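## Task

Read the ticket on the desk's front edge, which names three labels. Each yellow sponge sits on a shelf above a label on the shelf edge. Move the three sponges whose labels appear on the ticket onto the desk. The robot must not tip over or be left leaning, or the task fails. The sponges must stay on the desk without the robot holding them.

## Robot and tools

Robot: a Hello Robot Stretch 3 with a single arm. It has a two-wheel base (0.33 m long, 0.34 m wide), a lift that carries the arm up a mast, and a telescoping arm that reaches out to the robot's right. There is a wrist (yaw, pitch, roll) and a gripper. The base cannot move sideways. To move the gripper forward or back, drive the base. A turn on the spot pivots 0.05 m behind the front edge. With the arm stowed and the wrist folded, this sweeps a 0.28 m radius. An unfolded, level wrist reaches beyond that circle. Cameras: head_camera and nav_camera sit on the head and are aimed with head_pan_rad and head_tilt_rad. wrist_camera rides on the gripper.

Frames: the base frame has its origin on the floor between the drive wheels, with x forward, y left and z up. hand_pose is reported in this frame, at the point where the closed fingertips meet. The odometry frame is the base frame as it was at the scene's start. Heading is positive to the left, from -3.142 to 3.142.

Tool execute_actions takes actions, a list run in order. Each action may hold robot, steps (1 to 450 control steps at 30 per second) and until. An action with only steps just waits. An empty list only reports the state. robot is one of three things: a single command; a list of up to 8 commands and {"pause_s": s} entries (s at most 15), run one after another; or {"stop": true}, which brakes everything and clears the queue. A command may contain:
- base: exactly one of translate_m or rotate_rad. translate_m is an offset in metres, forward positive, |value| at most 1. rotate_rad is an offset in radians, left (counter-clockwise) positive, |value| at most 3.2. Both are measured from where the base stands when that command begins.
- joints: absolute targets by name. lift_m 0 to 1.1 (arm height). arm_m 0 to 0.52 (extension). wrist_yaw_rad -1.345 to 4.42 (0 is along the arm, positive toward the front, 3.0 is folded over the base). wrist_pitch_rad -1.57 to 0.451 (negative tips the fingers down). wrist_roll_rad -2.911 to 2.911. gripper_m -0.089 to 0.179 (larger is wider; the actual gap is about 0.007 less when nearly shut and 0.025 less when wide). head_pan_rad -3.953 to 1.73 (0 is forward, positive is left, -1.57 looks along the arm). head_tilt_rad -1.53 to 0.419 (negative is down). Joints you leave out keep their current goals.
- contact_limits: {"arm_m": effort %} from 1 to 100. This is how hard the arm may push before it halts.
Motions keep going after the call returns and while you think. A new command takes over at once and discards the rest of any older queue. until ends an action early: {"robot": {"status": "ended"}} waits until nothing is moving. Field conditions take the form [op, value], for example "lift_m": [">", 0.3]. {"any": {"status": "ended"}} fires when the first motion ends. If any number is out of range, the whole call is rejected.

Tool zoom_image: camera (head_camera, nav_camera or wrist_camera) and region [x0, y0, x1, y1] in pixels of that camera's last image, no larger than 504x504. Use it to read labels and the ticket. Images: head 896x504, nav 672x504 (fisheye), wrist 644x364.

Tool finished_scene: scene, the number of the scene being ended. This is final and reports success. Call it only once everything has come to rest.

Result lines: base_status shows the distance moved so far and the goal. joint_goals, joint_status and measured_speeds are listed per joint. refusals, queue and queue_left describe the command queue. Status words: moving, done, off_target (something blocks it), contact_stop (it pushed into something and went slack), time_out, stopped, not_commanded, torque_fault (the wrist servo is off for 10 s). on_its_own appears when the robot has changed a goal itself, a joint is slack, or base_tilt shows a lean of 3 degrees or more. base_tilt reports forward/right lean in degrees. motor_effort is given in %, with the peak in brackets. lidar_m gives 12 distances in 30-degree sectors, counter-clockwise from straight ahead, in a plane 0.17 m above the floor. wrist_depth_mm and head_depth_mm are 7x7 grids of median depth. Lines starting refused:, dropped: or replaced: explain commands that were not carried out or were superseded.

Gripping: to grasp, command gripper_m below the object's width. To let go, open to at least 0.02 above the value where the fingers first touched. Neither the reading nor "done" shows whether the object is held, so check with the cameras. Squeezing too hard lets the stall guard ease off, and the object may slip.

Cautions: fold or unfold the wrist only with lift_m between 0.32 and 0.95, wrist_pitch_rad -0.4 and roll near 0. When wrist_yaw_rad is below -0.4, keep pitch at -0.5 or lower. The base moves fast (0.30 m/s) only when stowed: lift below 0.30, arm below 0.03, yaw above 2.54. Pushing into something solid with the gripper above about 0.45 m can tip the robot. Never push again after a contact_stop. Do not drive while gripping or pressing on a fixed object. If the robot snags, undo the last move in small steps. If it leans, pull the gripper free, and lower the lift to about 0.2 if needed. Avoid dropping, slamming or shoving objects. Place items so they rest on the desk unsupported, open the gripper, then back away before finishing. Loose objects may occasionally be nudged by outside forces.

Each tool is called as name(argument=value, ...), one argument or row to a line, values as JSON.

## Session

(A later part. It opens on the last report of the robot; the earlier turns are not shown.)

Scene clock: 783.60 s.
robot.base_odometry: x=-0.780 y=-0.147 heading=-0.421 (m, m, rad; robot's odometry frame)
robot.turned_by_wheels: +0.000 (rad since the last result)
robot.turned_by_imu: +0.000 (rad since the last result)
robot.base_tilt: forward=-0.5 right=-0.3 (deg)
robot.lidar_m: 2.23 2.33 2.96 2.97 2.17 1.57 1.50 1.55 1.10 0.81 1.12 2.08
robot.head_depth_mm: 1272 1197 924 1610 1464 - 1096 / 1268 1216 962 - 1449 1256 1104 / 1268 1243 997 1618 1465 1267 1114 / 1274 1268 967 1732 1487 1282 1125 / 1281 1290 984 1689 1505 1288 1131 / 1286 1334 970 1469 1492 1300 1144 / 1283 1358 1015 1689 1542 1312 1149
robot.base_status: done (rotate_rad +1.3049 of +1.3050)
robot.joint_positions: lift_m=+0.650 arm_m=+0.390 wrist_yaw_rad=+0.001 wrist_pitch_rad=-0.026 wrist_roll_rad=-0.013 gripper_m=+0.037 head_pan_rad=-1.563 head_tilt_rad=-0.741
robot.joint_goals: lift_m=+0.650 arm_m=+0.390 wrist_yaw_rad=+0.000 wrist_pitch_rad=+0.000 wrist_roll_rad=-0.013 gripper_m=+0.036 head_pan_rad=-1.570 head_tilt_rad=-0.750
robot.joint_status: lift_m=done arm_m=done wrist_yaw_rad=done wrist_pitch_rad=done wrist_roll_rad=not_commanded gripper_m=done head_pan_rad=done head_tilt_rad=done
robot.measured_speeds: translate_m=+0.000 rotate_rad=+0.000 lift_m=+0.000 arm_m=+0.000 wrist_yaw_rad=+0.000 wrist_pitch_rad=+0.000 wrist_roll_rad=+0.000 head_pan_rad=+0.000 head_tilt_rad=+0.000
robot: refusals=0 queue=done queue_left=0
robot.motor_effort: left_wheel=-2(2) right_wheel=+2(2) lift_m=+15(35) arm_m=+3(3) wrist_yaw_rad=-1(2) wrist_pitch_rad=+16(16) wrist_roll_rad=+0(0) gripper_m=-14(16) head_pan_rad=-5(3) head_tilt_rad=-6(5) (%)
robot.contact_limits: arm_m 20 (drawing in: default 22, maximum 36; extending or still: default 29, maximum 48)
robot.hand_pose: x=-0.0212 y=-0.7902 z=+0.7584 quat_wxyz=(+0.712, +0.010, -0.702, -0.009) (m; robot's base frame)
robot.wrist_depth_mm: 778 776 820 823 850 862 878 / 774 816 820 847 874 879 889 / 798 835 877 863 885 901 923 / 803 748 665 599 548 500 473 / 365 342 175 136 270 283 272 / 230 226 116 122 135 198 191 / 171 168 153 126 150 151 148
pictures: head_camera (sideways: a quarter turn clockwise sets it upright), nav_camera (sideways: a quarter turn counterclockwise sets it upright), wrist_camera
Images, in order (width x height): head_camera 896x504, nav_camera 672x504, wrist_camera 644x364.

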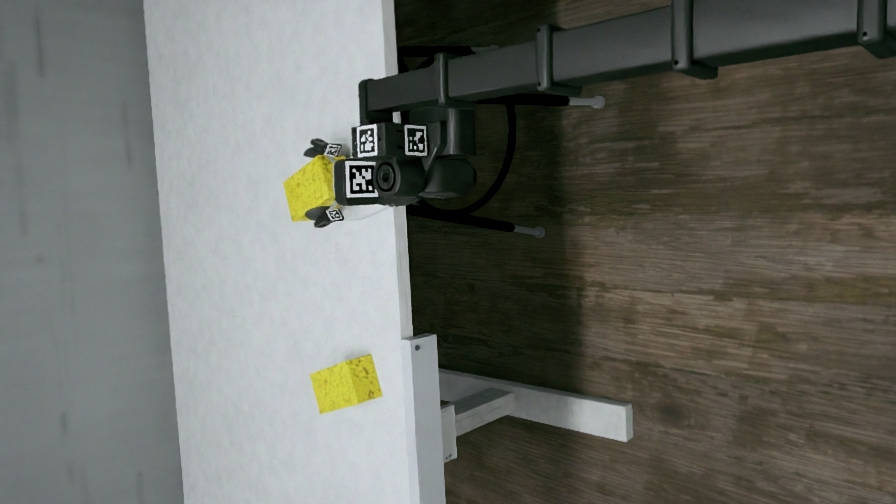

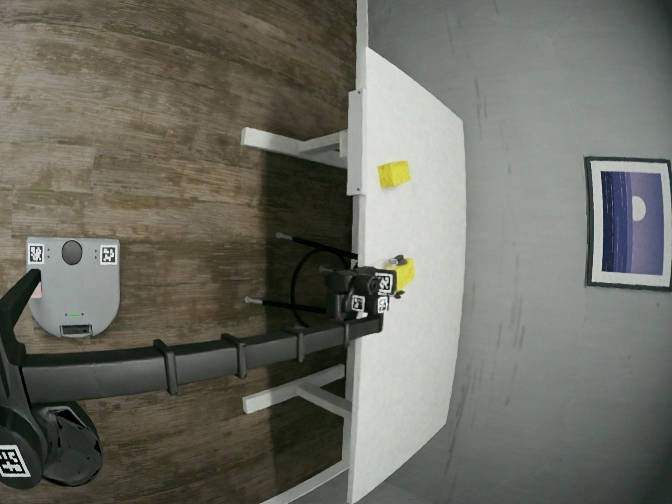

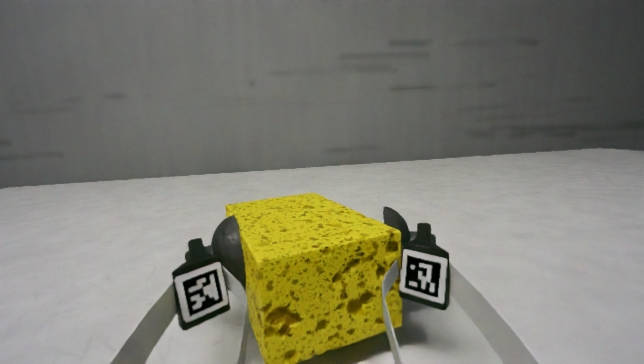

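execute_actions(
  actions=[
    {"robot":[{"joints":{"lift_m":0.637}},{"joints":{"gripper_m":0.14}}],"steps":200,"until":{"robot":{"status":"ended"}}},
  ],
)

Scene clock: 790.77 s.
robot.base_odometry: x=-0.780 y=-0.147 heading=-0.421 (m, m, rad; robot's odometry frame)
robot.turned_by_wheels: +0.000 (rad since the last result)
robot.turned_by_imu: +0.000 (rad since the last result)
robot.base_tilt: forward=-0.5 right=-0.2 (deg)
robot.lidar_m: 2.23 2.32 2.95 2.96 2.17 1.57 1.51 1.56 1.10 0.81 1.12 2.08
robot.head_depth_mm: 1272 1197 922 1609 1461 - - / 1271 1221 962 - 1446 1255 1107 / 1273 1243 916 1624 1470 1269 1114 / 1273 1273 965 1727 1487 1277 1125 / 1280 1292 985 1697 1504 1283 1130 / 1282 1329 973 1475 1488 1307 1142 / 1290 1359 1013 1684 1539 1309 1151
robot.base_status: done (rotate_rad +1.3049 of +1.3050)
robot.joint_positions: lift_m=+0.637 arm_m=+0.390 wrist_yaw_rad=+0.001 wrist_pitch_rad=-0.026 wrist_roll_rad=-0.013 gripper_m=+0.140 head_pan_rad=-1.563 head_tilt_rad=-0.741
robot.joint_goals: lift_m=+0.637 arm_m=+0.390 wrist_yaw_rad=+0.000 wrist_pitch_rad=+0.000 wrist_roll_rad=-0.013 gripper_m=+0.140 head_pan_rad=-1.570 head_tilt_rad=-0.750
robot.joint_status: lift_m=done arm_m=done wrist_yaw_rad=done wrist_pitch_rad=done wrist_roll_rad=not_commanded gripper_m=done head_pan_rad=done head_tilt_rad=done
robot.measured_speeds: translate_m=+0.000 rotate_rad=+0.000 lift_m=+0.000 arm_m=+0.000 wrist_yaw_rad=+0.000 wrist_pitch_rad=+0.000 wrist_roll_rad=+0.000 head_pan_rad=+0.000 head_tilt_rad=+0.000
robot: refusals=0 queue=done queue_left=0
robot.motor_effort: left_wheel=-2(1) right_wheel=+2(2) lift_m=+15(16) arm_m=+3(3) wrist_yaw_rad=-1(1) wrist_pitch_rad=+15(16) wrist_roll_rad=+0(0) gripper_m=+1(83) head_pan_rad=-4(4) head_tilt_rad=-6(5) (%)
robot.contact_limits: arm_m 20 (drawing in: default 22, maximum 36; extending or still: default 29, maximum 48)
robot.hand_pose: x=-0.0212 y=-0.7902 z=+0.7454 quat_wxyz=(+0.712, +0.010, -0.702, -0.009) (m; robot's base frame)
robot.wrist_depth_mm: 777 822 815 828 855 865 861 / 792 800 818 859 858 896 911 / 795 833 858 856 894 912 906 / 721 636 581 517 480 437 410 / 317 308 179 137 249 268 239 / 203 - 168 124 165 - 168 / 157 139 135 125 134 132 129
pictures: head_camera (sideways: a quarter turn clockwise sets it upright), nav_camera (sideways: a quarter turn counterclockwise sets it upright), wrist_camera
Images, in order (width x height): head_camera 896x504, nav_camera 672x504, wrist_camera 644x364.

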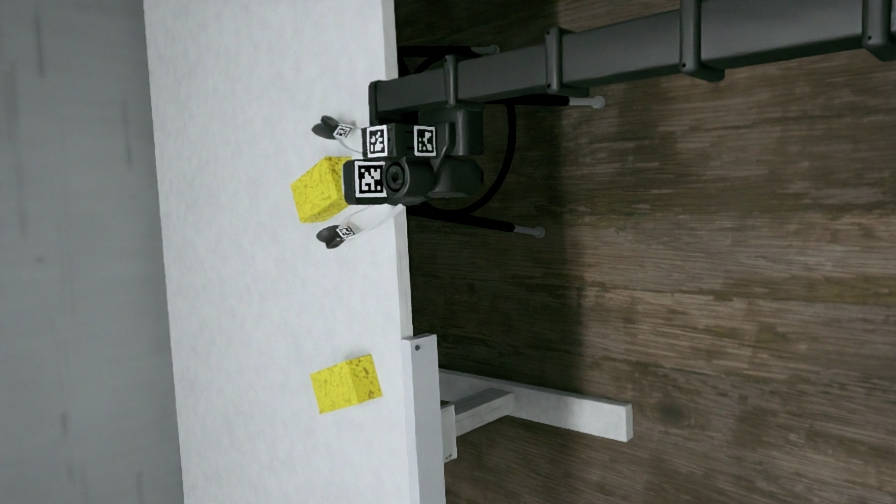

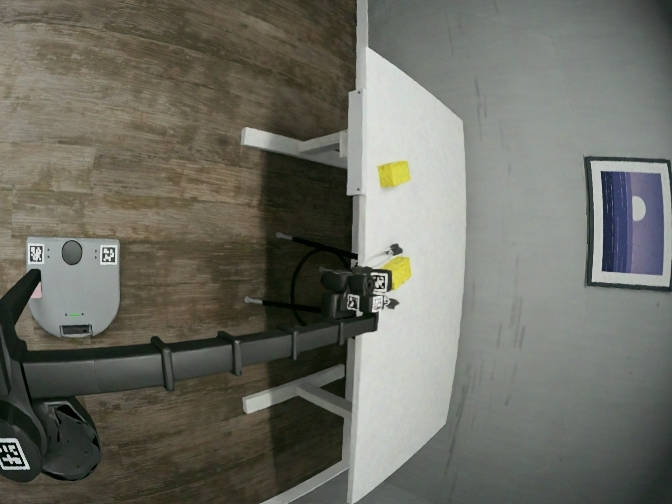

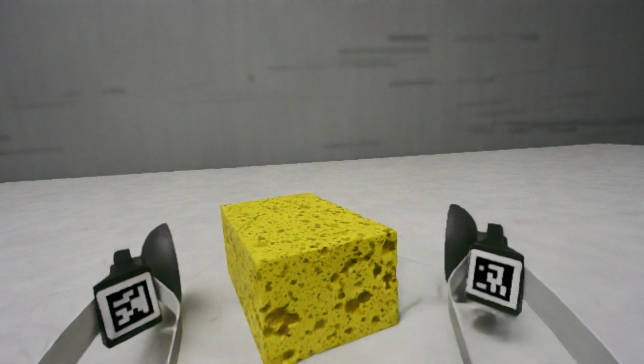

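execute_actions(
  actions=[
    {"robot":[{"joints":{"arm_m":0.0,"lift_m":0.66}},{"joints":{"wrist_pitch_rad":-0.4,"wrist_yaw_rad":2.65,"lift_m":0.285,"gripper_m":0.05,"head_pan_rad":0.0,"head_tilt_rad":-0.5},"base":{"rotate_rad":2.005}},{"base":{"translate_m":1.0}},{"base":{"translate_m":1.0}},{"base":{"translate_m":0.59}},{"base":{"rotate_rad":1.136},"joints":{"lift_m":0.46,"wrist_yaw_rad":0.0,"wrist_pitch_rad":0.0,"head_pan_rad":-1.57,"head_tilt_rad":-0.75}},{"joints":{"gripper_m":0.165}}],"steps":400,"until":{"robot":{"queue_left":["<=",4]}}},
  ],
)

Scene clock: 845.93 s.
robot.base_odometry: x=-0.780 y=-0.147 heading=+1.584 (m, m, rad; robot's odometry frame)
robot.turned_by_wheels: +2.005 (rad since the last result)
robot.turned_by_imu: +2.030 (rad since the last result)
robot.base_tilt: forward=-0.6 right=-0.4 (deg)
robot.lidar_m: 2.43 1.62 1.50 1.52 1.61 0.81 1.12 1.91 2.23 2.27 2.88 2.96
robot.head_depth_mm: 2650 2867 3020 2288 1732 1413 1186 / 2771 2960 3124 2300 1760 1433 1202 / 2863 3091 3224 2336 1795 1436 1214 / 2880 3138 3181 2381 1801 1459 1221 / 2413 2572 2723 2413 1829 1483 1233 / 2056 2163 2308 2337 1838 1485 1241 / 1797 1898 1991 2099 1878 1500 1249
robot.base_status: done (rotate_rad +2.0049 of +2.0050)
robot.joint_positions: lift_m=+0.285 arm_m=+0.000 wrist_yaw_rad=+2.648 wrist_pitch_rad=-0.415 wrist_roll_rad=-0.013 gripper_m=+0.050 head_pan_rad=-0.007 head_tilt_rad=-0.507
robot.joint_goals: lift_m=+0.285 arm_m=+0.000 wrist_yaw_rad=+2.650 wrist_pitch_rad=-0.400 wrist_roll_rad=-0.013 gripper_m=+0.050 head_pan_rad=+0.000 head_tilt_rad=-0.500
robot.joint_status: lift_m=done arm_m=done wrist_yaw_rad=done wrist_pitch_rad=done wrist_roll_rad=not_commanded gripper_m=done head_pan_rad=done head_tilt_rad=done
robot.measured_speeds: translate_m=+0.000 rotate_rad=+0.000 lift_m=+0.000 arm_m=+0.000 wrist_yaw_rad=+0.000 wrist_pitch_rad=+0.000 wrist_roll_rad=+0.000 head_pan_rad=+0.000 head_tilt_rad=+0.000
robot: refusals=0 queue=running queue_left=4
robot.motor_effort: left_wheel=-2(5) right_wheel=+2(8) lift_m=+15(37) arm_m=-3(4) wrist_yaw_rad=+2(0) wrist_pitch_rad=+9(18) wrist_roll_rad=+0(0) gripper_m=-1(82) head_pan_rad=+4(54) head_tilt_rad=+5(27) (%)
robot.hand_pose: x=+0.0853 y=+0.0526 z=+0.2988 quat_wxyz=(+0.311, +0.702, -0.025, +0.640) (m; robot's base frame)
robot.wrist_depth_mm: - - - - - - - / - - - - - - - / - - - - - - - / 862 823 802 782 783 760 765 / 658 640 680 632 629 608 612 / 539 539 - 524 521 512 507 / - 468 451 447 442 443 432
pictures: head_camera (sideways: a quarter turn clockwise sets it upright), nav_camera (sideways: a quarter turn counterclockwise sets it upright), wrist_camera
Images, in order (width x height): head_camera 896x504, nav_camera 672x504, wrist_camera 644x364.

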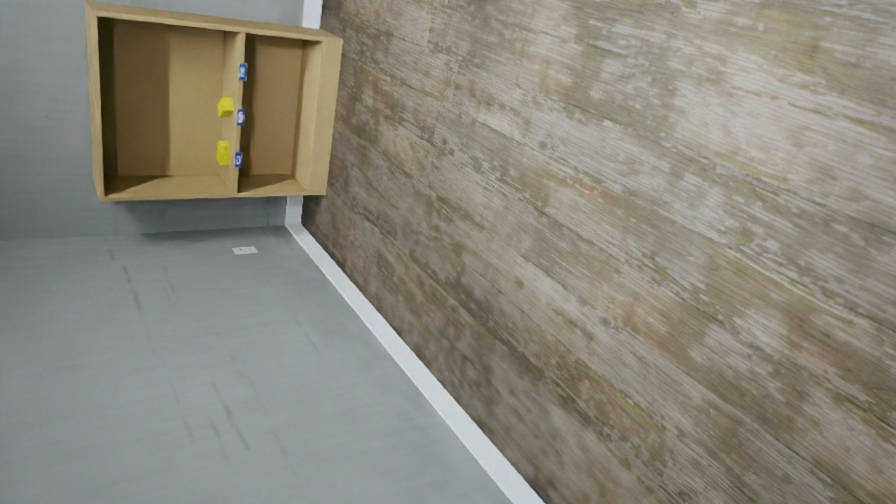

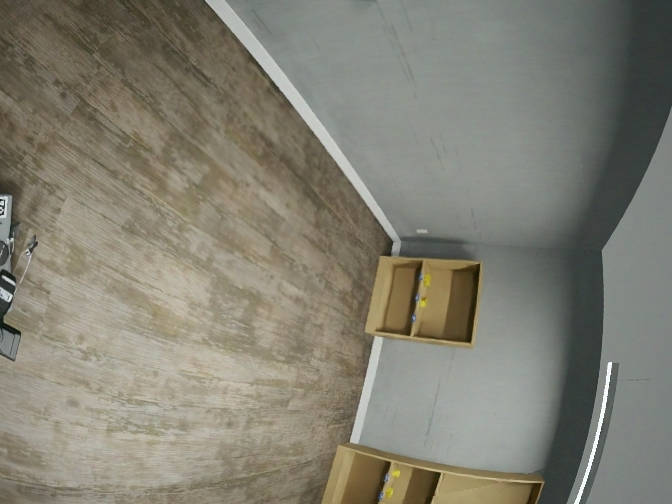

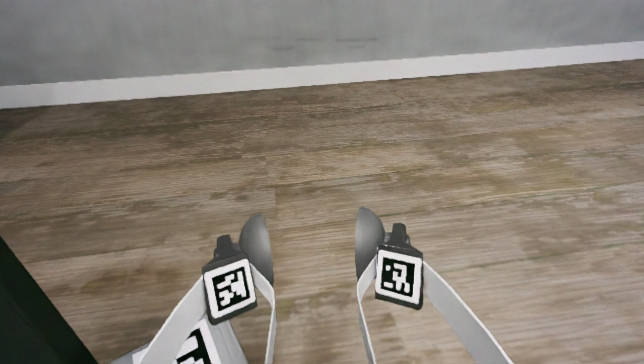

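execute_actions(
  actions=[
    {"steps":450,"until":{"robot":{"status":"ended"}}},
    {"steps":200,"until":{"robot":{"status":"ended"}}},
  ],
)

Scene clock: 864.20 s.
robot.base_odometry: x=-0.814 y=+2.443 heading=+2.720 (m, m, rad; robot's odometry frame)
robot.turned_by_wheels: +1.136 (rad since the last result)
robot.turned_by_imu: +1.168 (rad since the last result)
robot.base_tilt: forward=-0.7 right=-0.3 (deg)
robot.lidar_m: 0.46 0.47 0.64 1.69 3.98 3.41 2.67 0.86 0.88 0.59 0.65 0.48
robot.head_depth_mm: 684 806 952 1059 1244 1220 1110 / 702 809 956 1062 1284 1232 1139 / 713 813 958 1068 1263 1243 1103 / 716 590 962 1071 1111 1255 1120 / 725 587 763 1186 1463 1298 1125 / 759 860 1038 1266 1417 1271 1138 / 761 878 1013 1082 1050 1040 1019
robot.base_status: done (rotate_rad +1.1359 of +1.1360)
robot.joint_positions: lift_m=+0.460 arm_m=+0.000 wrist_yaw_rad=+0.002 wrist_pitch_rad=-0.024 wrist_roll_rad=-0.013 gripper_m=+0.165 head_pan_rad=-1.563 head_tilt_rad=-0.741
robot.joint_goals: lift_m=+0.460 arm_m=+0.000 wrist_yaw_rad=+0.000 wrist_pitch_rad=+0.000 wrist_roll_rad=-0.013 gripper_m=+0.165 head_pan_rad=-1.570 head_tilt_rad=-0.750
robot.joint_status: lift_m=done arm_m=done wrist_yaw_rad=done wrist_pitch_rad=done wrist_roll_rad=not_commanded gripper_m=done head_pan_rad=done head_tilt_rad=done
robot.measured_speeds: translate_m=+0.000 rotate_rad=+0.000 lift_m=+0.000 arm_m=+0.000 wrist_yaw_rad=+0.000 wrist_pitch_rad=+0.000 wrist_roll_rad=+0.000 head_pan_rad=+0.000 head_tilt_rad=+0.000
robot: refusals=0 queue=done queue_left=0
robot.motor_effort: left_wheel=-2(7) right_wheel=+2(12) lift_m=+36(38) arm_m=-4(3) wrist_yaw_rad=-3(4) wrist_pitch_rad=+14(14) wrist_roll_rad=+0(0) gripper_m=-1(81) head_pan_rad=-4(52) head_tilt_rad=-6(31) (%)
robot.hand_pose: x=-0.0208 y=-0.4009 z=+0.5679 quat_wxyz=(+0.712, +0.010, -0.702, -0.008) (m; robot's base frame)
robot.wrist_depth_mm: 599 377 558 574 590 585 602 / 609 367 572 581 596 615 618 / 617 393 578 609 609 621 636 / 603 636 604 624 637 642 618 / 611 375 457 443 434 449 406 / 571 357 401 366 669 691 648 / - 707 579 667 679 710 707
pictures: head_camera (sideways: a quarter turn clockwise sets it upright), nav_camera (sideways: a quarter turn counterclockwise sets it upright), wrist_camera
Images, in order (width x height): head_camera 896x504, nav_camera 672x504, wrist_camera 644x364.

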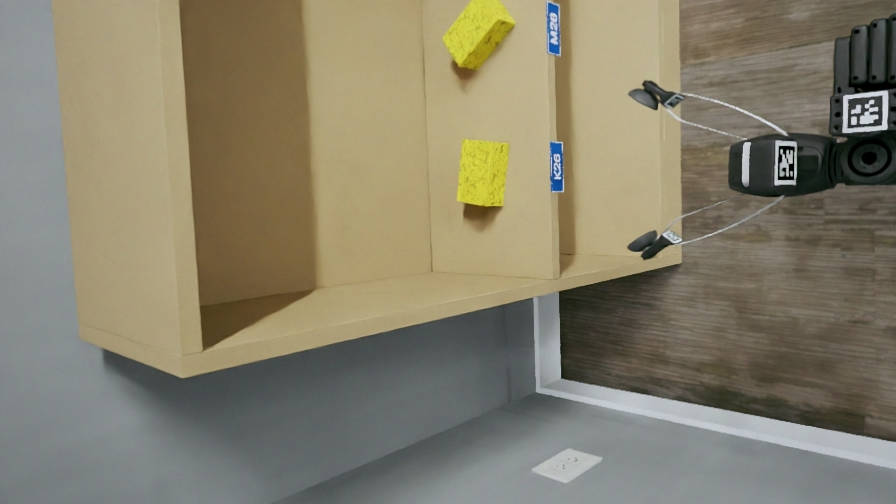

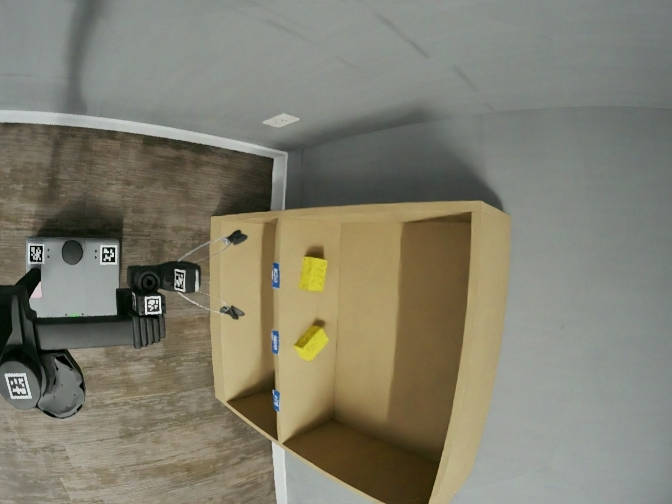

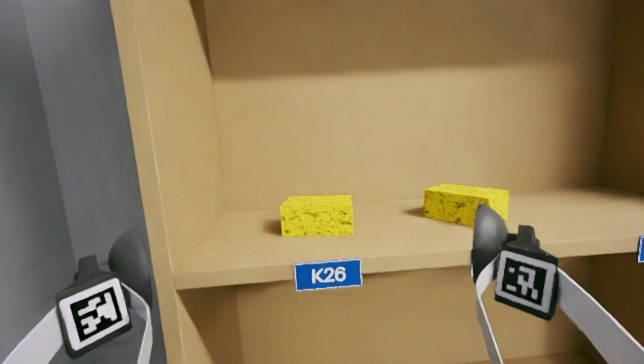

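execute_actions(
  actions=[
    {"robot":[{"base":{"translate_m":-0.02},"joints":{"lift_m":0.402}},{"joints":{"arm_m":0.17},"contact_limits":{"arm_m":14}}],"steps":300,"until":{"robot":{"status":"ended"}}},
  ],
)

Scene clock: 879.20 s.
robot.base_odometry: x=-0.795 y=+2.435 heading=+2.720 (m, m, rad; robot's odometry frame)
robot.turned_by_wheels: +0.000 (rad since the last result)
robot.turned_by_imu: +0.000 (rad since the last result)
robot.base_tilt: forward=-0.6 right=-0.2 (deg)
robot.lidar_m: 0.48 0.49 0.67 1.77 4.01 3.41 2.65 0.85 0.86 0.60 0.60 0.50
robot.head_depth_mm: 683 807 951 1055 1238 1220 1102 / 702 810 954 1063 1278 - 1098 / 712 815 961 1068 1127 1235 1114 / 714 589 961 1074 1094 1256 1120 / 720 606 782 983 1447 1291 1131 / 759 822 1035 1266 1442 1276 1137 / 763 879 1031 1129 1101 1088 1067
robot.base_status: done (translate_m -0.0200 of -0.0200)
robot.joint_positions: lift_m=+0.402 arm_m=+0.170 wrist_yaw_rad=+0.001 wrist_pitch_rad=-0.024 wrist_roll_rad=-0.013 gripper_m=+0.165 head_pan_rad=-1.563 head_tilt_rad=-0.741
robot.joint_goals: lift_m=+0.402 arm_m=+0.170 wrist_yaw_rad=+0.000 wrist_pitch_rad=+0.000 wrist_roll_rad=-0.013 gripper_m=+0.165 head_pan_rad=-1.570 head_tilt_rad=-0.750
robot.joint_status: lift_m=done arm_m=done wrist_yaw_rad=done wrist_pitch_rad=done wrist_roll_rad=not_commanded gripper_m=done head_pan_rad=done head_tilt_rad=done
robot.measured_speeds: translate_m=+0.000 rotate_rad=+0.000 lift_m=+0.000 arm_m=+0.000 wrist_yaw_rad=+0.000 wrist_pitch_rad=+0.000 wrist_roll_rad=+0.000 head_pan_rad=+0.000 head_tilt_rad=+0.000
robot: refusals=0 queue=done queue_left=0
robot.motor_effort: left_wheel=-1(6) right_wheel=+2(4) lift_m=+15(35) arm_m=+3(3) wrist_yaw_rad=-1(3) wrist_pitch_rad=+14(14) wrist_roll_rad=+0(0) gripper_m=-1(1) head_pan_rad=-5(4) head_tilt_rad=-5(6) (%)
robot.contact_limits: arm_m 14 (drawing in: default 22, maximum 36; extending or still: default 29, maximum 48)
robot.hand_pose: x=-0.0211 y=-0.5702 z=+0.5110 quat_wxyz=(+0.712, +0.009, -0.702, -0.008) (m; robot's base frame)
robot.wrist_depth_mm: 237 360 401 406 426 429 438 / 235 350 413 423 425 438 448 / 228 336 423 431 443 457 459 / 226 338 435 289 453 304 318 / 223 284 269 261 267 276 244 / 208 205 193 188 190 192 194 / - 274 184 187 502 508 530
pictures: head_camera (sideways: a quarter turn clockwise sets it upright), nav_camera (sideways: a quarter turn counterclockwise sets it upright), wrist_camera
Images, in order (width x height): head_camera 896x504, nav_camera 672x504, wrist_camera 644x364.

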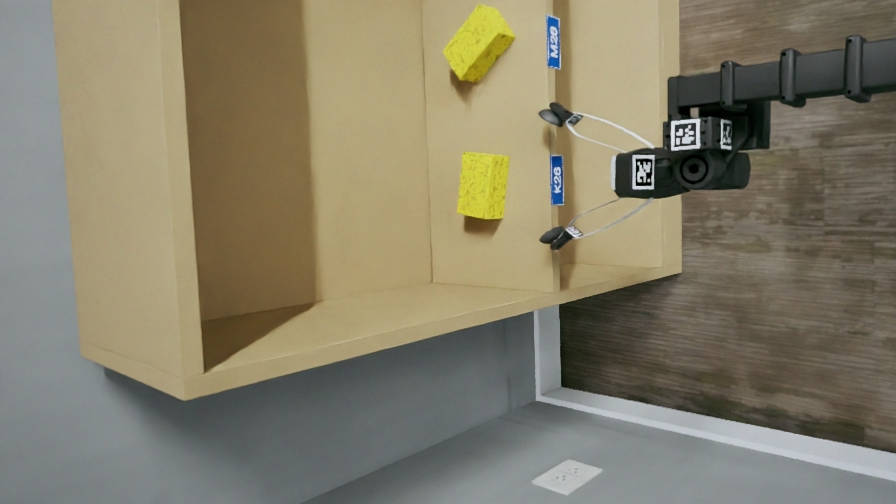

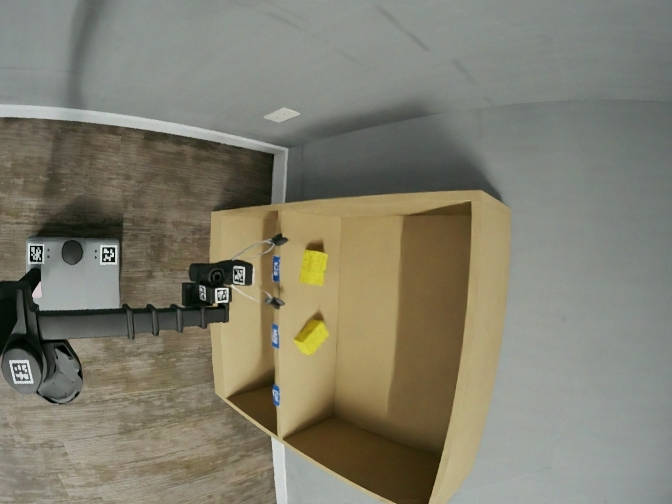

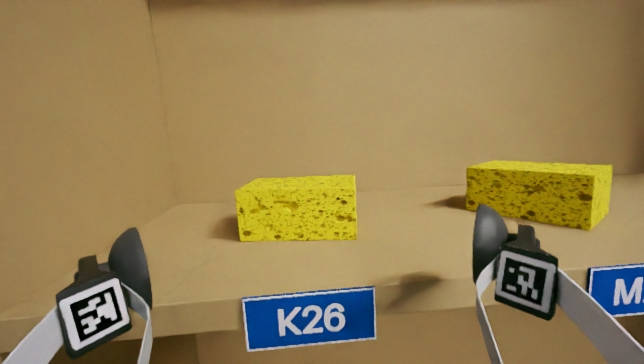

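execute_actions(
  actions=[
    {"robot":[{"joints":{"arm_m":0.27},"contact_limits":{"arm_m":14}}],"steps":300,"until":{"robot":{"status":"ended"}}},
  ],
)

Scene clock: 887.30 s.
robot.base_odometry: x=-0.795 y=+2.435 heading=+2.720 (m, m, rad; robot's odometry frame)
robot.turned_by_wheels: +0.000 (rad since the last result)
robot.turned_by_imu: +0.000 (rad since the last result)
robot.base_tilt: forward=-0.6 right=-0.4 (deg)
robot.lidar_m: 0.48 0.49 0.66 1.77 3.99 3.40 2.66 0.85 0.86 0.60 0.60 0.50
robot.head_depth_mm: 683 808 952 1060 1243 1224 1102 / 702 812 960 1065 1284 1234 1106 / 712 812 961 1071 984 1249 1110 / 713 589 965 1074 1097 1251 1120 / 721 605 780 980 1440 1292 1125 / 760 824 1038 1261 1437 1280 1139 / 761 878 1032 1128 1100 1084 1064
robot.base_status: done (translate_m -0.0200 of -0.0200)
robot.joint_positions: lift_m=+0.402 arm_m=+0.270 wrist_yaw_rad=+0.001 wrist_pitch_rad=-0.024 wrist_roll_rad=-0.013 gripper_m=+0.165 head_pan_rad=-1.563 head_tilt_rad=-0.741
robot.joint_goals: lift_m=+0.402 arm_m=+0.270 wrist_yaw_rad=+0.000 wrist_pitch_rad=+0.000 wrist_roll_rad=-0.013 gripper_m=+0.165 head_pan_rad=-1.570 head_tilt_rad=-0.750
robot.joint_status: lift_m=done arm_m=done wrist_yaw_rad=done wrist_pitch_rad=done wrist_roll_rad=not_commanded gripper_m=done head_pan_rad=done head_tilt_rad=done
robot.measured_speeds: translate_m=+0.000 rotate_rad=+0.000 lift_m=+0.000 arm_m=+0.000 wrist_yaw_rad=+0.000 wrist_pitch_rad=+0.000 wrist_roll_rad=+0.000 head_pan_rad=+0.000 head_tilt_rad=+0.000
robot: refusals=0 queue=done queue_left=0
robot.motor_effort: left_wheel=-1(1) right_wheel=+2(2) lift_m=+15(15) arm_m=+3(2) wrist_yaw_rad=-1(2) wrist_pitch_rad=+14(14) wrist_roll_rad=+0(0) gripper_m=+0(0) head_pan_rad=-5(5) head_tilt_rad=-6(5) (%)
robot.contact_limits: arm_m 14 (drawing in: default 22, maximum 36; extending or still: default 29, maximum 48)
robot.hand_pose: x=-0.0212 y=-0.6702 z=+0.5110 quat_wxyz=(+0.712, +0.009, -0.702, -0.008) (m; robot's base frame)
robot.wrist_depth_mm: 240 302 312 314 323 330 335 / 235 309 320 323 330 339 342 / 232 317 328 334 339 346 356 / 230 331 333 337 350 356 216 / 224 290 164 158 243 278 201 / 207 206 168 163 170 168 176 / - 142 144 141 137 135 132
pictures: head_camera (sideways: a quarter turn clockwise sets it upright), nav_camera (sideways: a quarter turn counterclockwise sets it upright), wrist_camera
Images, in order (width x height): head_camera 896x504, nav_camera 672x504, wrist_camera 644x364.

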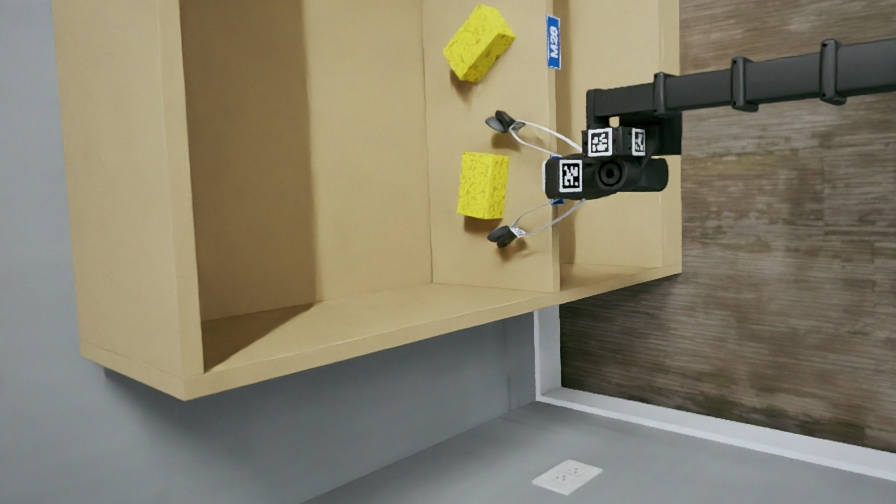

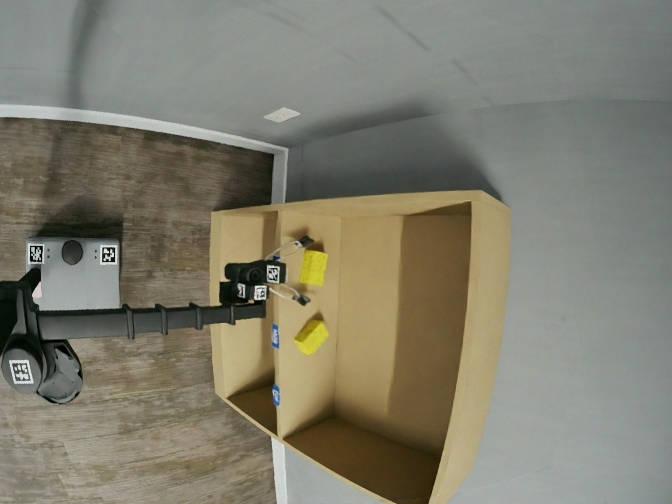

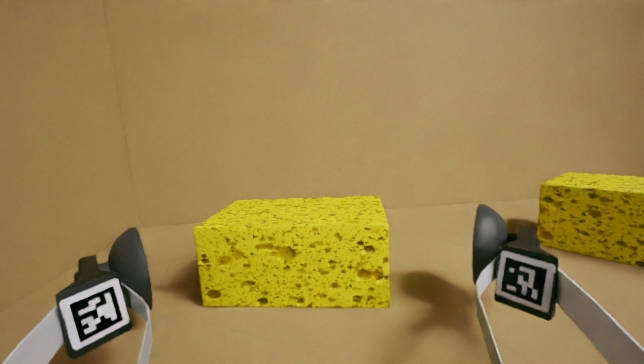

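execute_actions(
  actions=[
    {"robot":[{"joints":{"arm_m":0.29},"base":{"translate_m":0.008},"contact_limits":{"arm_m":14}},{"joints":{"gripper_m":0.09}}],"steps":300,"until":{"robot":{"status":"ended"}}},
  ],
)

Scene clock: 896.93 s.
robot.base_odometry: x=-0.803 y=+2.438 heading=+2.720 (m, m, rad; robot's odometry frame)
robot.turned_by_wheels: +0.000 (rad since the last result)
robot.turned_by_imu: +0.000 (rad since the last result)
robot.base_tilt: forward=-0.6 right=-0.3 (deg)
robot.lidar_m: 0.47 0.49 0.66 1.74 3.98 3.39 2.66 0.85 0.87 0.60 0.60 0.49
robot.head_depth_mm: 684 805 951 1056 1248 1223 1105 / 702 810 956 1067 978 1230 1101 / 713 814 960 1069 986 1249 1115 / 716 590 962 1073 1095 1257 1116 / 720 601 742 937 1457 1294 1131 / 760 838 1034 1267 1440 1274 1137 / 760 875 1018 1110 1083 1068 1047
robot.base_status: done (translate_m +0.0080 of +0.0080)
robot.joint_positions: lift_m=+0.402 arm_m=+0.290 wrist_yaw_rad=+0.001 wrist_pitch_rad=-0.024 wrist_roll_rad=-0.013 gripper_m=+0.090 head_pan_rad=-1.563 head_tilt_rad=-0.741
robot.joint_goals: lift_m=+0.402 arm_m=+0.290 wrist_yaw_rad=+0.000 wrist_pitch_rad=+0.000 wrist_roll_rad=-0.013 gripper_m=+0.090 head_pan_rad=-1.570 head_tilt_rad=-0.750
robot.joint_status: lift_m=done arm_m=done wrist_yaw_rad=done wrist_pitch_rad=done wrist_roll_rad=not_commanded gripper_m=done head_pan_rad=done head_tilt_rad=done
robot.measured_speeds: translate_m=+0.000 rotate_rad=+0.000 lift_m=+0.000 arm_m=+0.000 wrist_yaw_rad=+0.000 wrist_pitch_rad=+0.000 wrist_roll_rad=+0.000 head_pan_rad=+0.000 head_tilt_rad=+0.000
robot: refusals=0 queue=done queue_left=0
robot.motor_effort: left_wheel=-2(3) right_wheel=+2(9) lift_m=+16(15) arm_m=+3(4) wrist_yaw_rad=-2(1) wrist_pitch_rad=+14(14) wrist_roll_rad=+0(0) gripper_m=-8(85) head_pan_rad=-4(5) head_tilt_rad=-6(5) (%)
robot.contact_limits: arm_m 14 (drawing in: default 22, maximum 36; extending or still: default 29, maximum 48)
robot.hand_pose: x=-0.0212 y=-0.6902 z=+0.5110 quat_wxyz=(+0.712, +0.009, -0.702, -0.008) (m; robot's base frame)
robot.wrist_depth_mm: 228 283 287 295 304 308 314 / 226 291 297 303 312 316 321 / 221 302 303 312 317 327 334 / 218 306 315 320 331 331 336 / 216 281 151 142 141 254 196 / 195 210 146 141 138 185 170 / 156 141 144 141 138 134 132
pictures: head_camera (sideways: a quarter turn clockwise sets it upright), nav_camera (sideways: a quarter turn counterclockwise sets it upright), wrist_camera
Images, in order (width x height): head_camera 896x504, nav_camera 672x504, wrist_camera 644x364.

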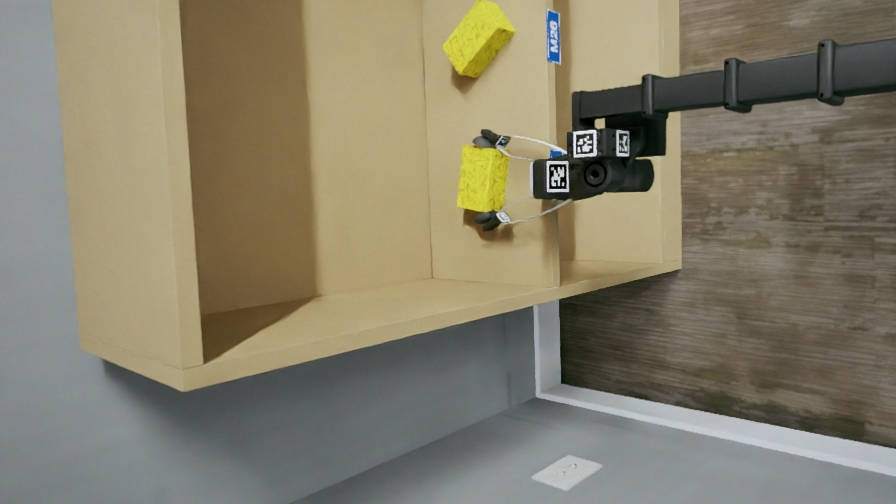

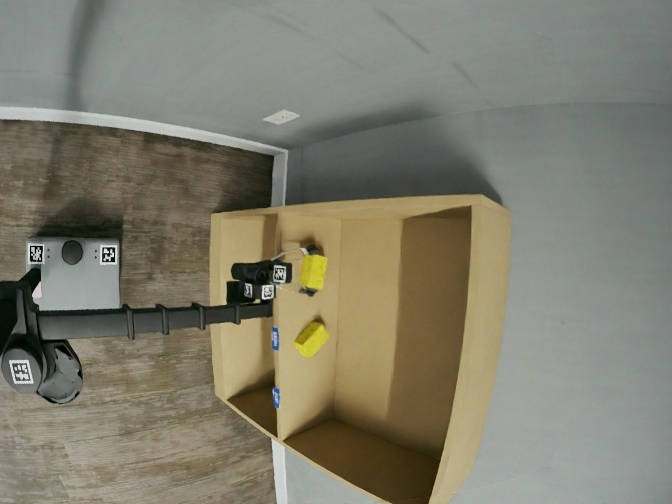

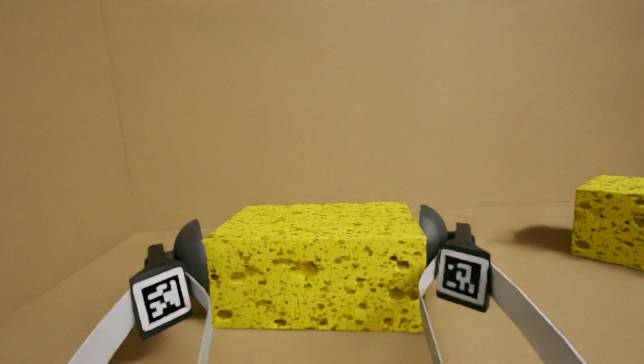

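execute_actions(
  actions=[
    {"robot":[{"joints":{"gripper_m":0.07}},{"joints":{"lift_m":0.43}}],"steps":200,"until":{"robot":{"status":"ended"}}},
  ],
)

Scene clock: 902.60 s.
robot.base_odometry: x=-0.803 y=+2.438 heading=+2.720 (m, m, rad; robot's odometry frame)
robot.turned_by_wheels: +0.000 (rad since the last result)
robot.turned_by_imu: +0.000 (rad since the last result)
robot.base_tilt: forward=-0.6 right=-0.3 (deg)
robot.lidar_m: 0.47 0.48 0.65 1.74 3.96 3.38 2.66 0.85 0.87 0.60 0.60 0.49
robot.head_depth_mm: 681 806 951 1059 1252 1228 1092 / 702 808 954 1065 975 1245 1094 / 711 813 960 1064 1274 1248 1114 / 715 589 968 1075 1094 1254 1123 / 721 603 741 938 1454 1297 1130 / 758 839 1041 1262 1441 1275 1135 / 760 882 1017 1110 1082 1071 1051
robot.base_status: done (translate_m +0.0080 of +0.0080)
robot.joint_positions: lift_m=+0.430 arm_m=+0.290 wrist_yaw_rad=+0.001 wrist_pitch_rad=-0.024 wrist_roll_rad=-0.013 gripper_m=+0.071 head_pan_rad=-1.563 head_tilt_rad=-0.741
robot.joint_goals: lift_m=+0.430 arm_m=+0.290 wrist_yaw_rad=+0.000 wrist_pitch_rad=+0.000 wrist_roll_rad=-0.013 gripper_m=+0.070 head_pan_rad=-1.570 head_tilt_rad=-0.750
robot.joint_status: lift_m=done arm_m=done wrist_yaw_rad=done wrist_pitch_rad=done wrist_roll_rad=not_commanded gripper_m=done head_pan_rad=done head_tilt_rad=done
robot.measured_speeds: translate_m=+0.000 rotate_rad=+0.000 lift_m=+0.000 arm_m=+0.000 wrist_yaw_rad=+0.000 wrist_pitch_rad=+0.000 wrist_roll_rad=+0.000 head_pan_rad=+0.000 head_tilt_rad=+0.000
robot: refusals=0 queue=done queue_left=0
robot.motor_effort: left_wheel=-2(2) right_wheel=+2(2) lift_m=+36(38) arm_m=+4(3) wrist_yaw_rad=-1(2) wrist_pitch_rad=+14(14) wrist_roll_rad=+0(0) gripper_m=-16(84) head_pan_rad=-4(5) head_tilt_rad=-4(6) (%)
robot.contact_limits: arm_m 14 (drawing in: default 22, maximum 36; extending or still: default 29, maximum 48)
robot.hand_pose: x=-0.0212 y=-0.6902 z=+0.5381 quat_wxyz=(+0.712, +0.009, -0.702, -0.008) (m; robot's base frame)
robot.wrist_depth_mm: 229 284 289 296 301 308 313 / 224 291 298 303 308 320 321 / 220 299 303 312 321 326 333 / 218 305 316 320 330 334 344 / 215 301 152 142 138 333 211 / 212 255 145 140 137 241 199 / 193 183 174 165 167 175 171
pictures: head_camera (sideways: a quarter turn clockwise sets it upright), nav_camera (sideways: a quarter turn counterclockwise sets it upright), wrist_camera
Images, in order (width x height): head_camera 896x504, nav_camera 672x504, wrist_camera 644x364.

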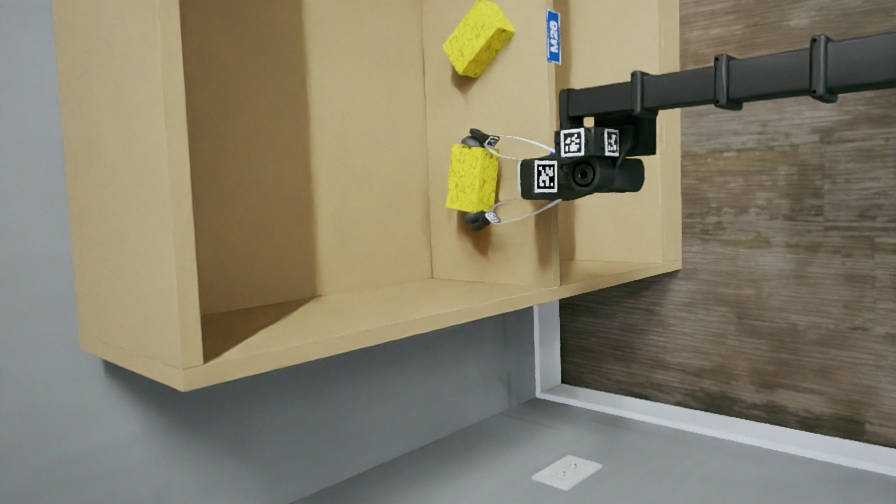

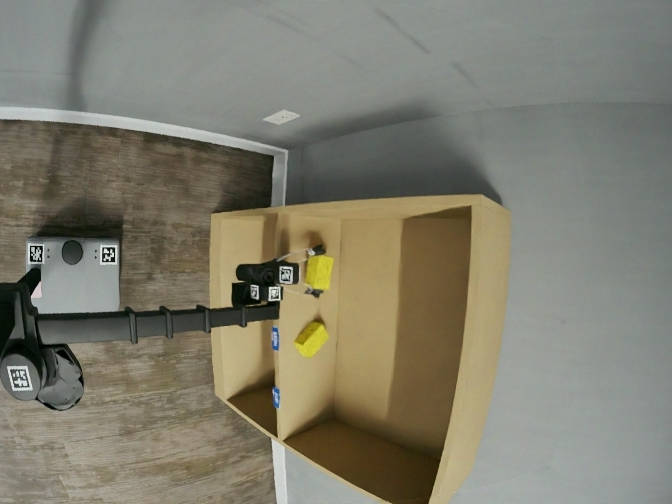

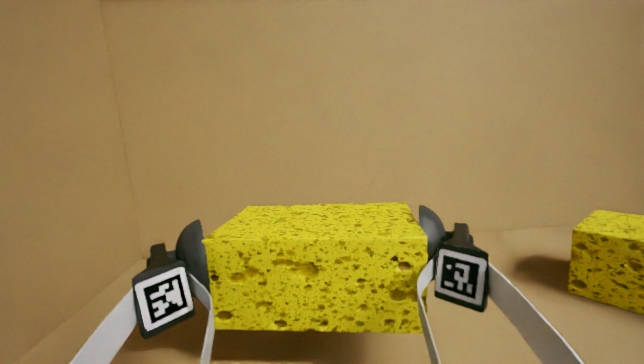

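execute_actions(
  actions=[
    {"robot":[{"joints":{"arm_m":0.0}},{"joints":{"wrist_pitch_rad":-0.4,"wrist_yaw_rad":2.6,"lift_m":0.285,"head_pan_rad":0.0,"head_tilt_rad":-0.6}}],"steps":300,"until":{"robot":{"status":"ended"}}},
  ],
)

Scene clock: 933.97 s.
robot.base_odometry: x=-0.803 y=+2.438 heading=+2.720 (m, m, rad; robot's odometry frame)
robot.turned_by_wheels: +0.000 (rad since the last result)
robot.turned_by_imu: +0.000 (rad since the last result)
robot.base_tilt: forward=-0.5 right=-0.3 (deg)
robot.lidar_m: 0.47 0.48 0.65 1.74 3.98 3.40 2.66 0.85 0.87 0.60 0.60 0.49
robot.head_depth_mm: 354 399 456 531 636 793 1060 / 355 400 457 532 637 795 1061 / 356 401 457 535 643 801 1071 / 357 402 460 536 645 808 1078 / 358 403 461 538 646 809 1085 / 358 403 462 540 647 813 1090 / 359 404 464 540 650 817 1101
robot.base_status: done (translate_m +0.0080 of +0.0080)
robot.joint_positions: lift_m=+0.285 arm_m=+0.000 wrist_yaw_rad=+2.597 wrist_pitch_rad=-0.416 wrist_roll_rad=-0.013 gripper_m=+0.071 head_pan_rad=-0.007 head_tilt_rad=-0.606
robot.joint_goals: lift_m=+0.285 arm_m=+0.000 wrist_yaw_rad=+2.600 wrist_pitch_rad=-0.400 wrist_roll_rad=-0.013 gripper_m=+0.070 head_pan_rad=+0.000 head_tilt_rad=-0.600
robot.joint_status: lift_m=done arm_m=done wrist_yaw_rad=done wrist_pitch_rad=done wrist_roll_rad=not_commanded gripper_m=done head_pan_rad=done head_tilt_rad=done
robot.measured_speeds: translate_m=+0.000 rotate_rad=+0.000 lift_m=+0.000 arm_m=+0.000 wrist_yaw_rad=+0.000 wrist_pitch_rad=+0.000 wrist_roll_rad=+0.000 head_pan_rad=+0.000 head_tilt_rad=+0.000
robot: refusals=0 queue=done queue_left=0
robot.motor_effort: left_wheel=-2(2) right_wheel=+2(2) lift_m=+16(36) arm_m=-3(4) wrist_yaw_rad=+3(5) wrist_pitch_rad=+9(15) wrist_roll_rad=+0(1) gripper_m=-16(15) head_pan_rad=+6(50) head_tilt_rad=+4(21) (%)
robot.hand_pose: x=+0.0950 y=+0.0469 z=+0.2985 quat_wxyz=(+0.327, +0.701, -0.043, +0.632) (m; robot's base frame)
robot.wrist_depth_mm: - - - 680 492 395 325 / - - - 746 532 415 340 / - - - 811 569 437 353 / 832 820 793 775 594 454 370 / 655 658 150 142 138 474 388 / 543 534 145 141 137 478 402 / 466 - 421 420 425 430 415
pictures: head_camera (sideways: a quarter turn clockwise sets it upright), nav_camera (sideways: a quarter turn counterclockwise sets it upright), wrist_camera
Images, in order (width x height): head_camera 896x504, nav_camera 672x504, wrist_camera 644x364.

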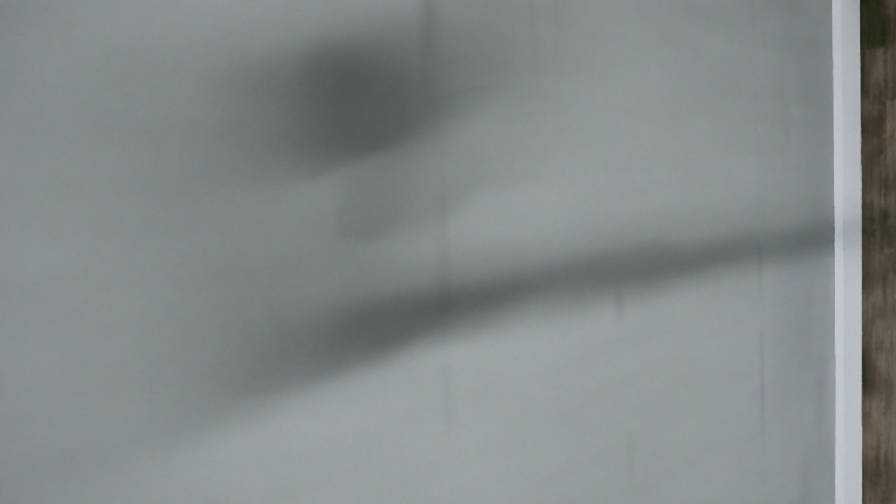

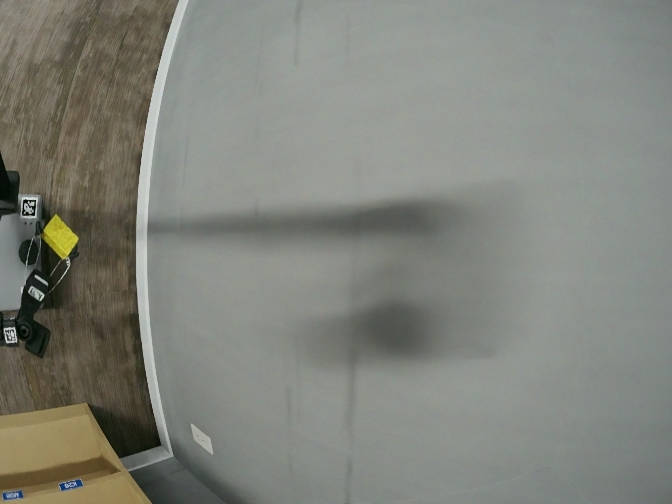

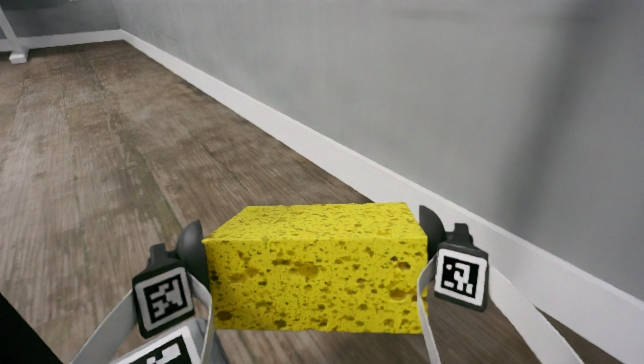

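Still held. Driving to the desk.

execute_actions(
  actions=[
    {"robot":[{"base":{"rotate_rad":1.891}},{"base":{"translate_m":1.0}},{"base":{"translate_m":1.0}},{"base":{"translate_m":0.476}},{"base":{"rotate_rad":1.25},"joints":{"lift_m":0.68,"wrist_yaw_rad":0.0,"wrist_pitch_rad":0.0,"head_pan_rad":-1.57,"head_tilt_rad":-0.75}}],"steps":450,"until":{"robot":{"status":"ended"}}},
    {"steps":300,"until":{"robot":{"status":"ended"}}},
  ],
)

Scene clock: 958.43 s.
robot.base_odometry: x=-1.054 y=-0.025 heading=-0.423 (m, m, rad; robot's odometry frame)
robot.turned_by_wheels: +3.141 (rad since the last result)
robot.turned_by_imu: +3.189 (rad since the last result)
robot.base_tilt: forward=-0.6 right=-0.3 (deg)
robot.lidar_m: 2.53 2.63 3.13 2.95 1.73 1.24 1.20 1.24 1.11 0.79 1.00 2.08
robot.head_depth_mm: 1270 1199 925 1572 1428 1255 - / 1267 1225 939 1688 1396 1274 - / 1276 1246 951 1664 1374 - 1095 / 1279 1267 965 1645 1446 1281 1126 / 1280 1299 982 1697 1505 1287 1125 / 1292 1329 959 1721 1518 1299 1132 / 1288 1364 1017 1742 1542 1313 1149
robot.base_status: done (rotate_rad +1.2499 of +1.2500)
robot.joint_positions: lift_m=+0.680 arm_m=+0.000 wrist_yaw_rad=+0.002 wrist_pitch_rad=-0.026 wrist_roll_rad=-0.013 gripper_m=+0.071 head_pan_rad=-1.563 head_tilt_rad=-0.741
robot.joint_goals: lift_m=+0.680 arm_m=+0.000 wrist_yaw_rad=+0.000 wrist_pitch_rad=+0.000 wrist_roll_rad=-0.013 gripper_m=+0.070 head_pan_rad=-1.570 head_tilt_rad=-0.750
robot.joint_status: lift_m=done arm_m=done wrist_yaw_rad=done wrist_pitch_rad=done wrist_roll_rad=not_commanded gripper_m=done head_pan_rad=done head_tilt_rad=done
robot.measured_speeds: translate_m=+0.000 rotate_rad=+0.000 lift_m=+0.000 arm_m=+0.000 wrist_yaw_rad=+0.000 wrist_pitch_rad=+0.000 wrist_roll_rad=+0.000 head_pan_rad=+0.000 head_tilt_rad=+0.000
robot: refusals=0 queue=done queue_left=0
robot.motor_effort: left_wheel=-2(9) right_wheel=+2(15) lift_m=+36(36) arm_m=-4(4) wrist_yaw_rad=-3(2) wrist_pitch_rad=+15(17) wrist_roll_rad=+0(0) gripper_m=-15(16) head_pan_rad=-5(51) head_tilt_rad=-5(25) (%)
robot.hand_pose: x=-0.0209 y=-0.4008 z=+0.7875 quat_wxyz=(+0.712, +0.010, -0.702, -0.009) (m; robot's base frame)
robot.wrist_depth_mm: - - - - - - - / - - - - - - - / - - - - - - - / - 987 894 778 746 649 - / 481 491 151 143 138 - - / - - 145 140 136 - - / - - - 937 960 - -
pictures: head_camera (sideways: a quarter turn clockwise sets it upright), nav_camera (sideways: a quarter turn counterclockwise sets it upright), wrist_camera
Images, in order (width x height): head_camera 896x504, nav_camera 672x504, wrist_camera 644x364.

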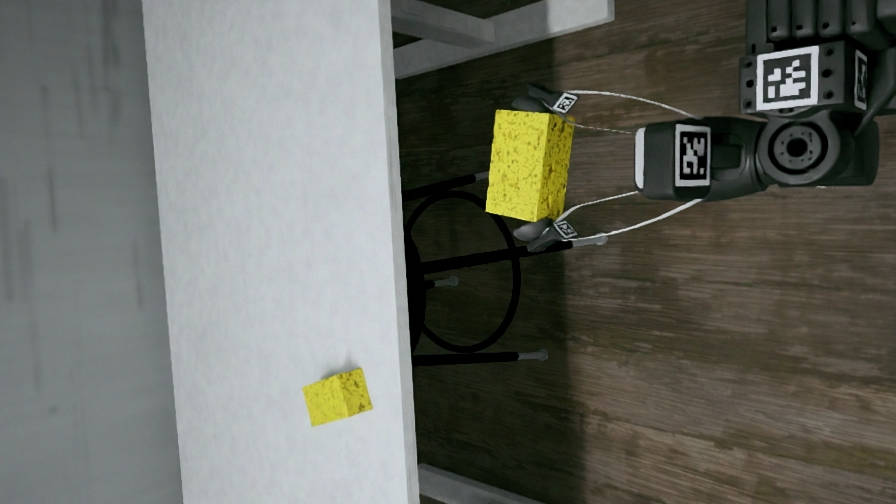

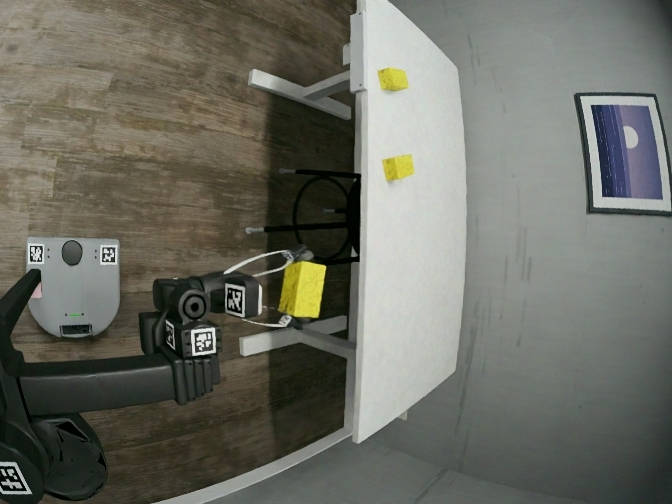

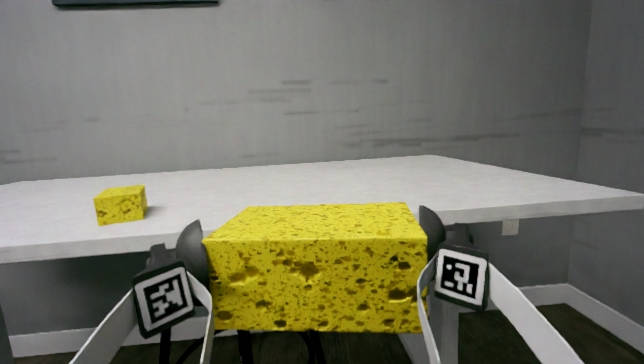

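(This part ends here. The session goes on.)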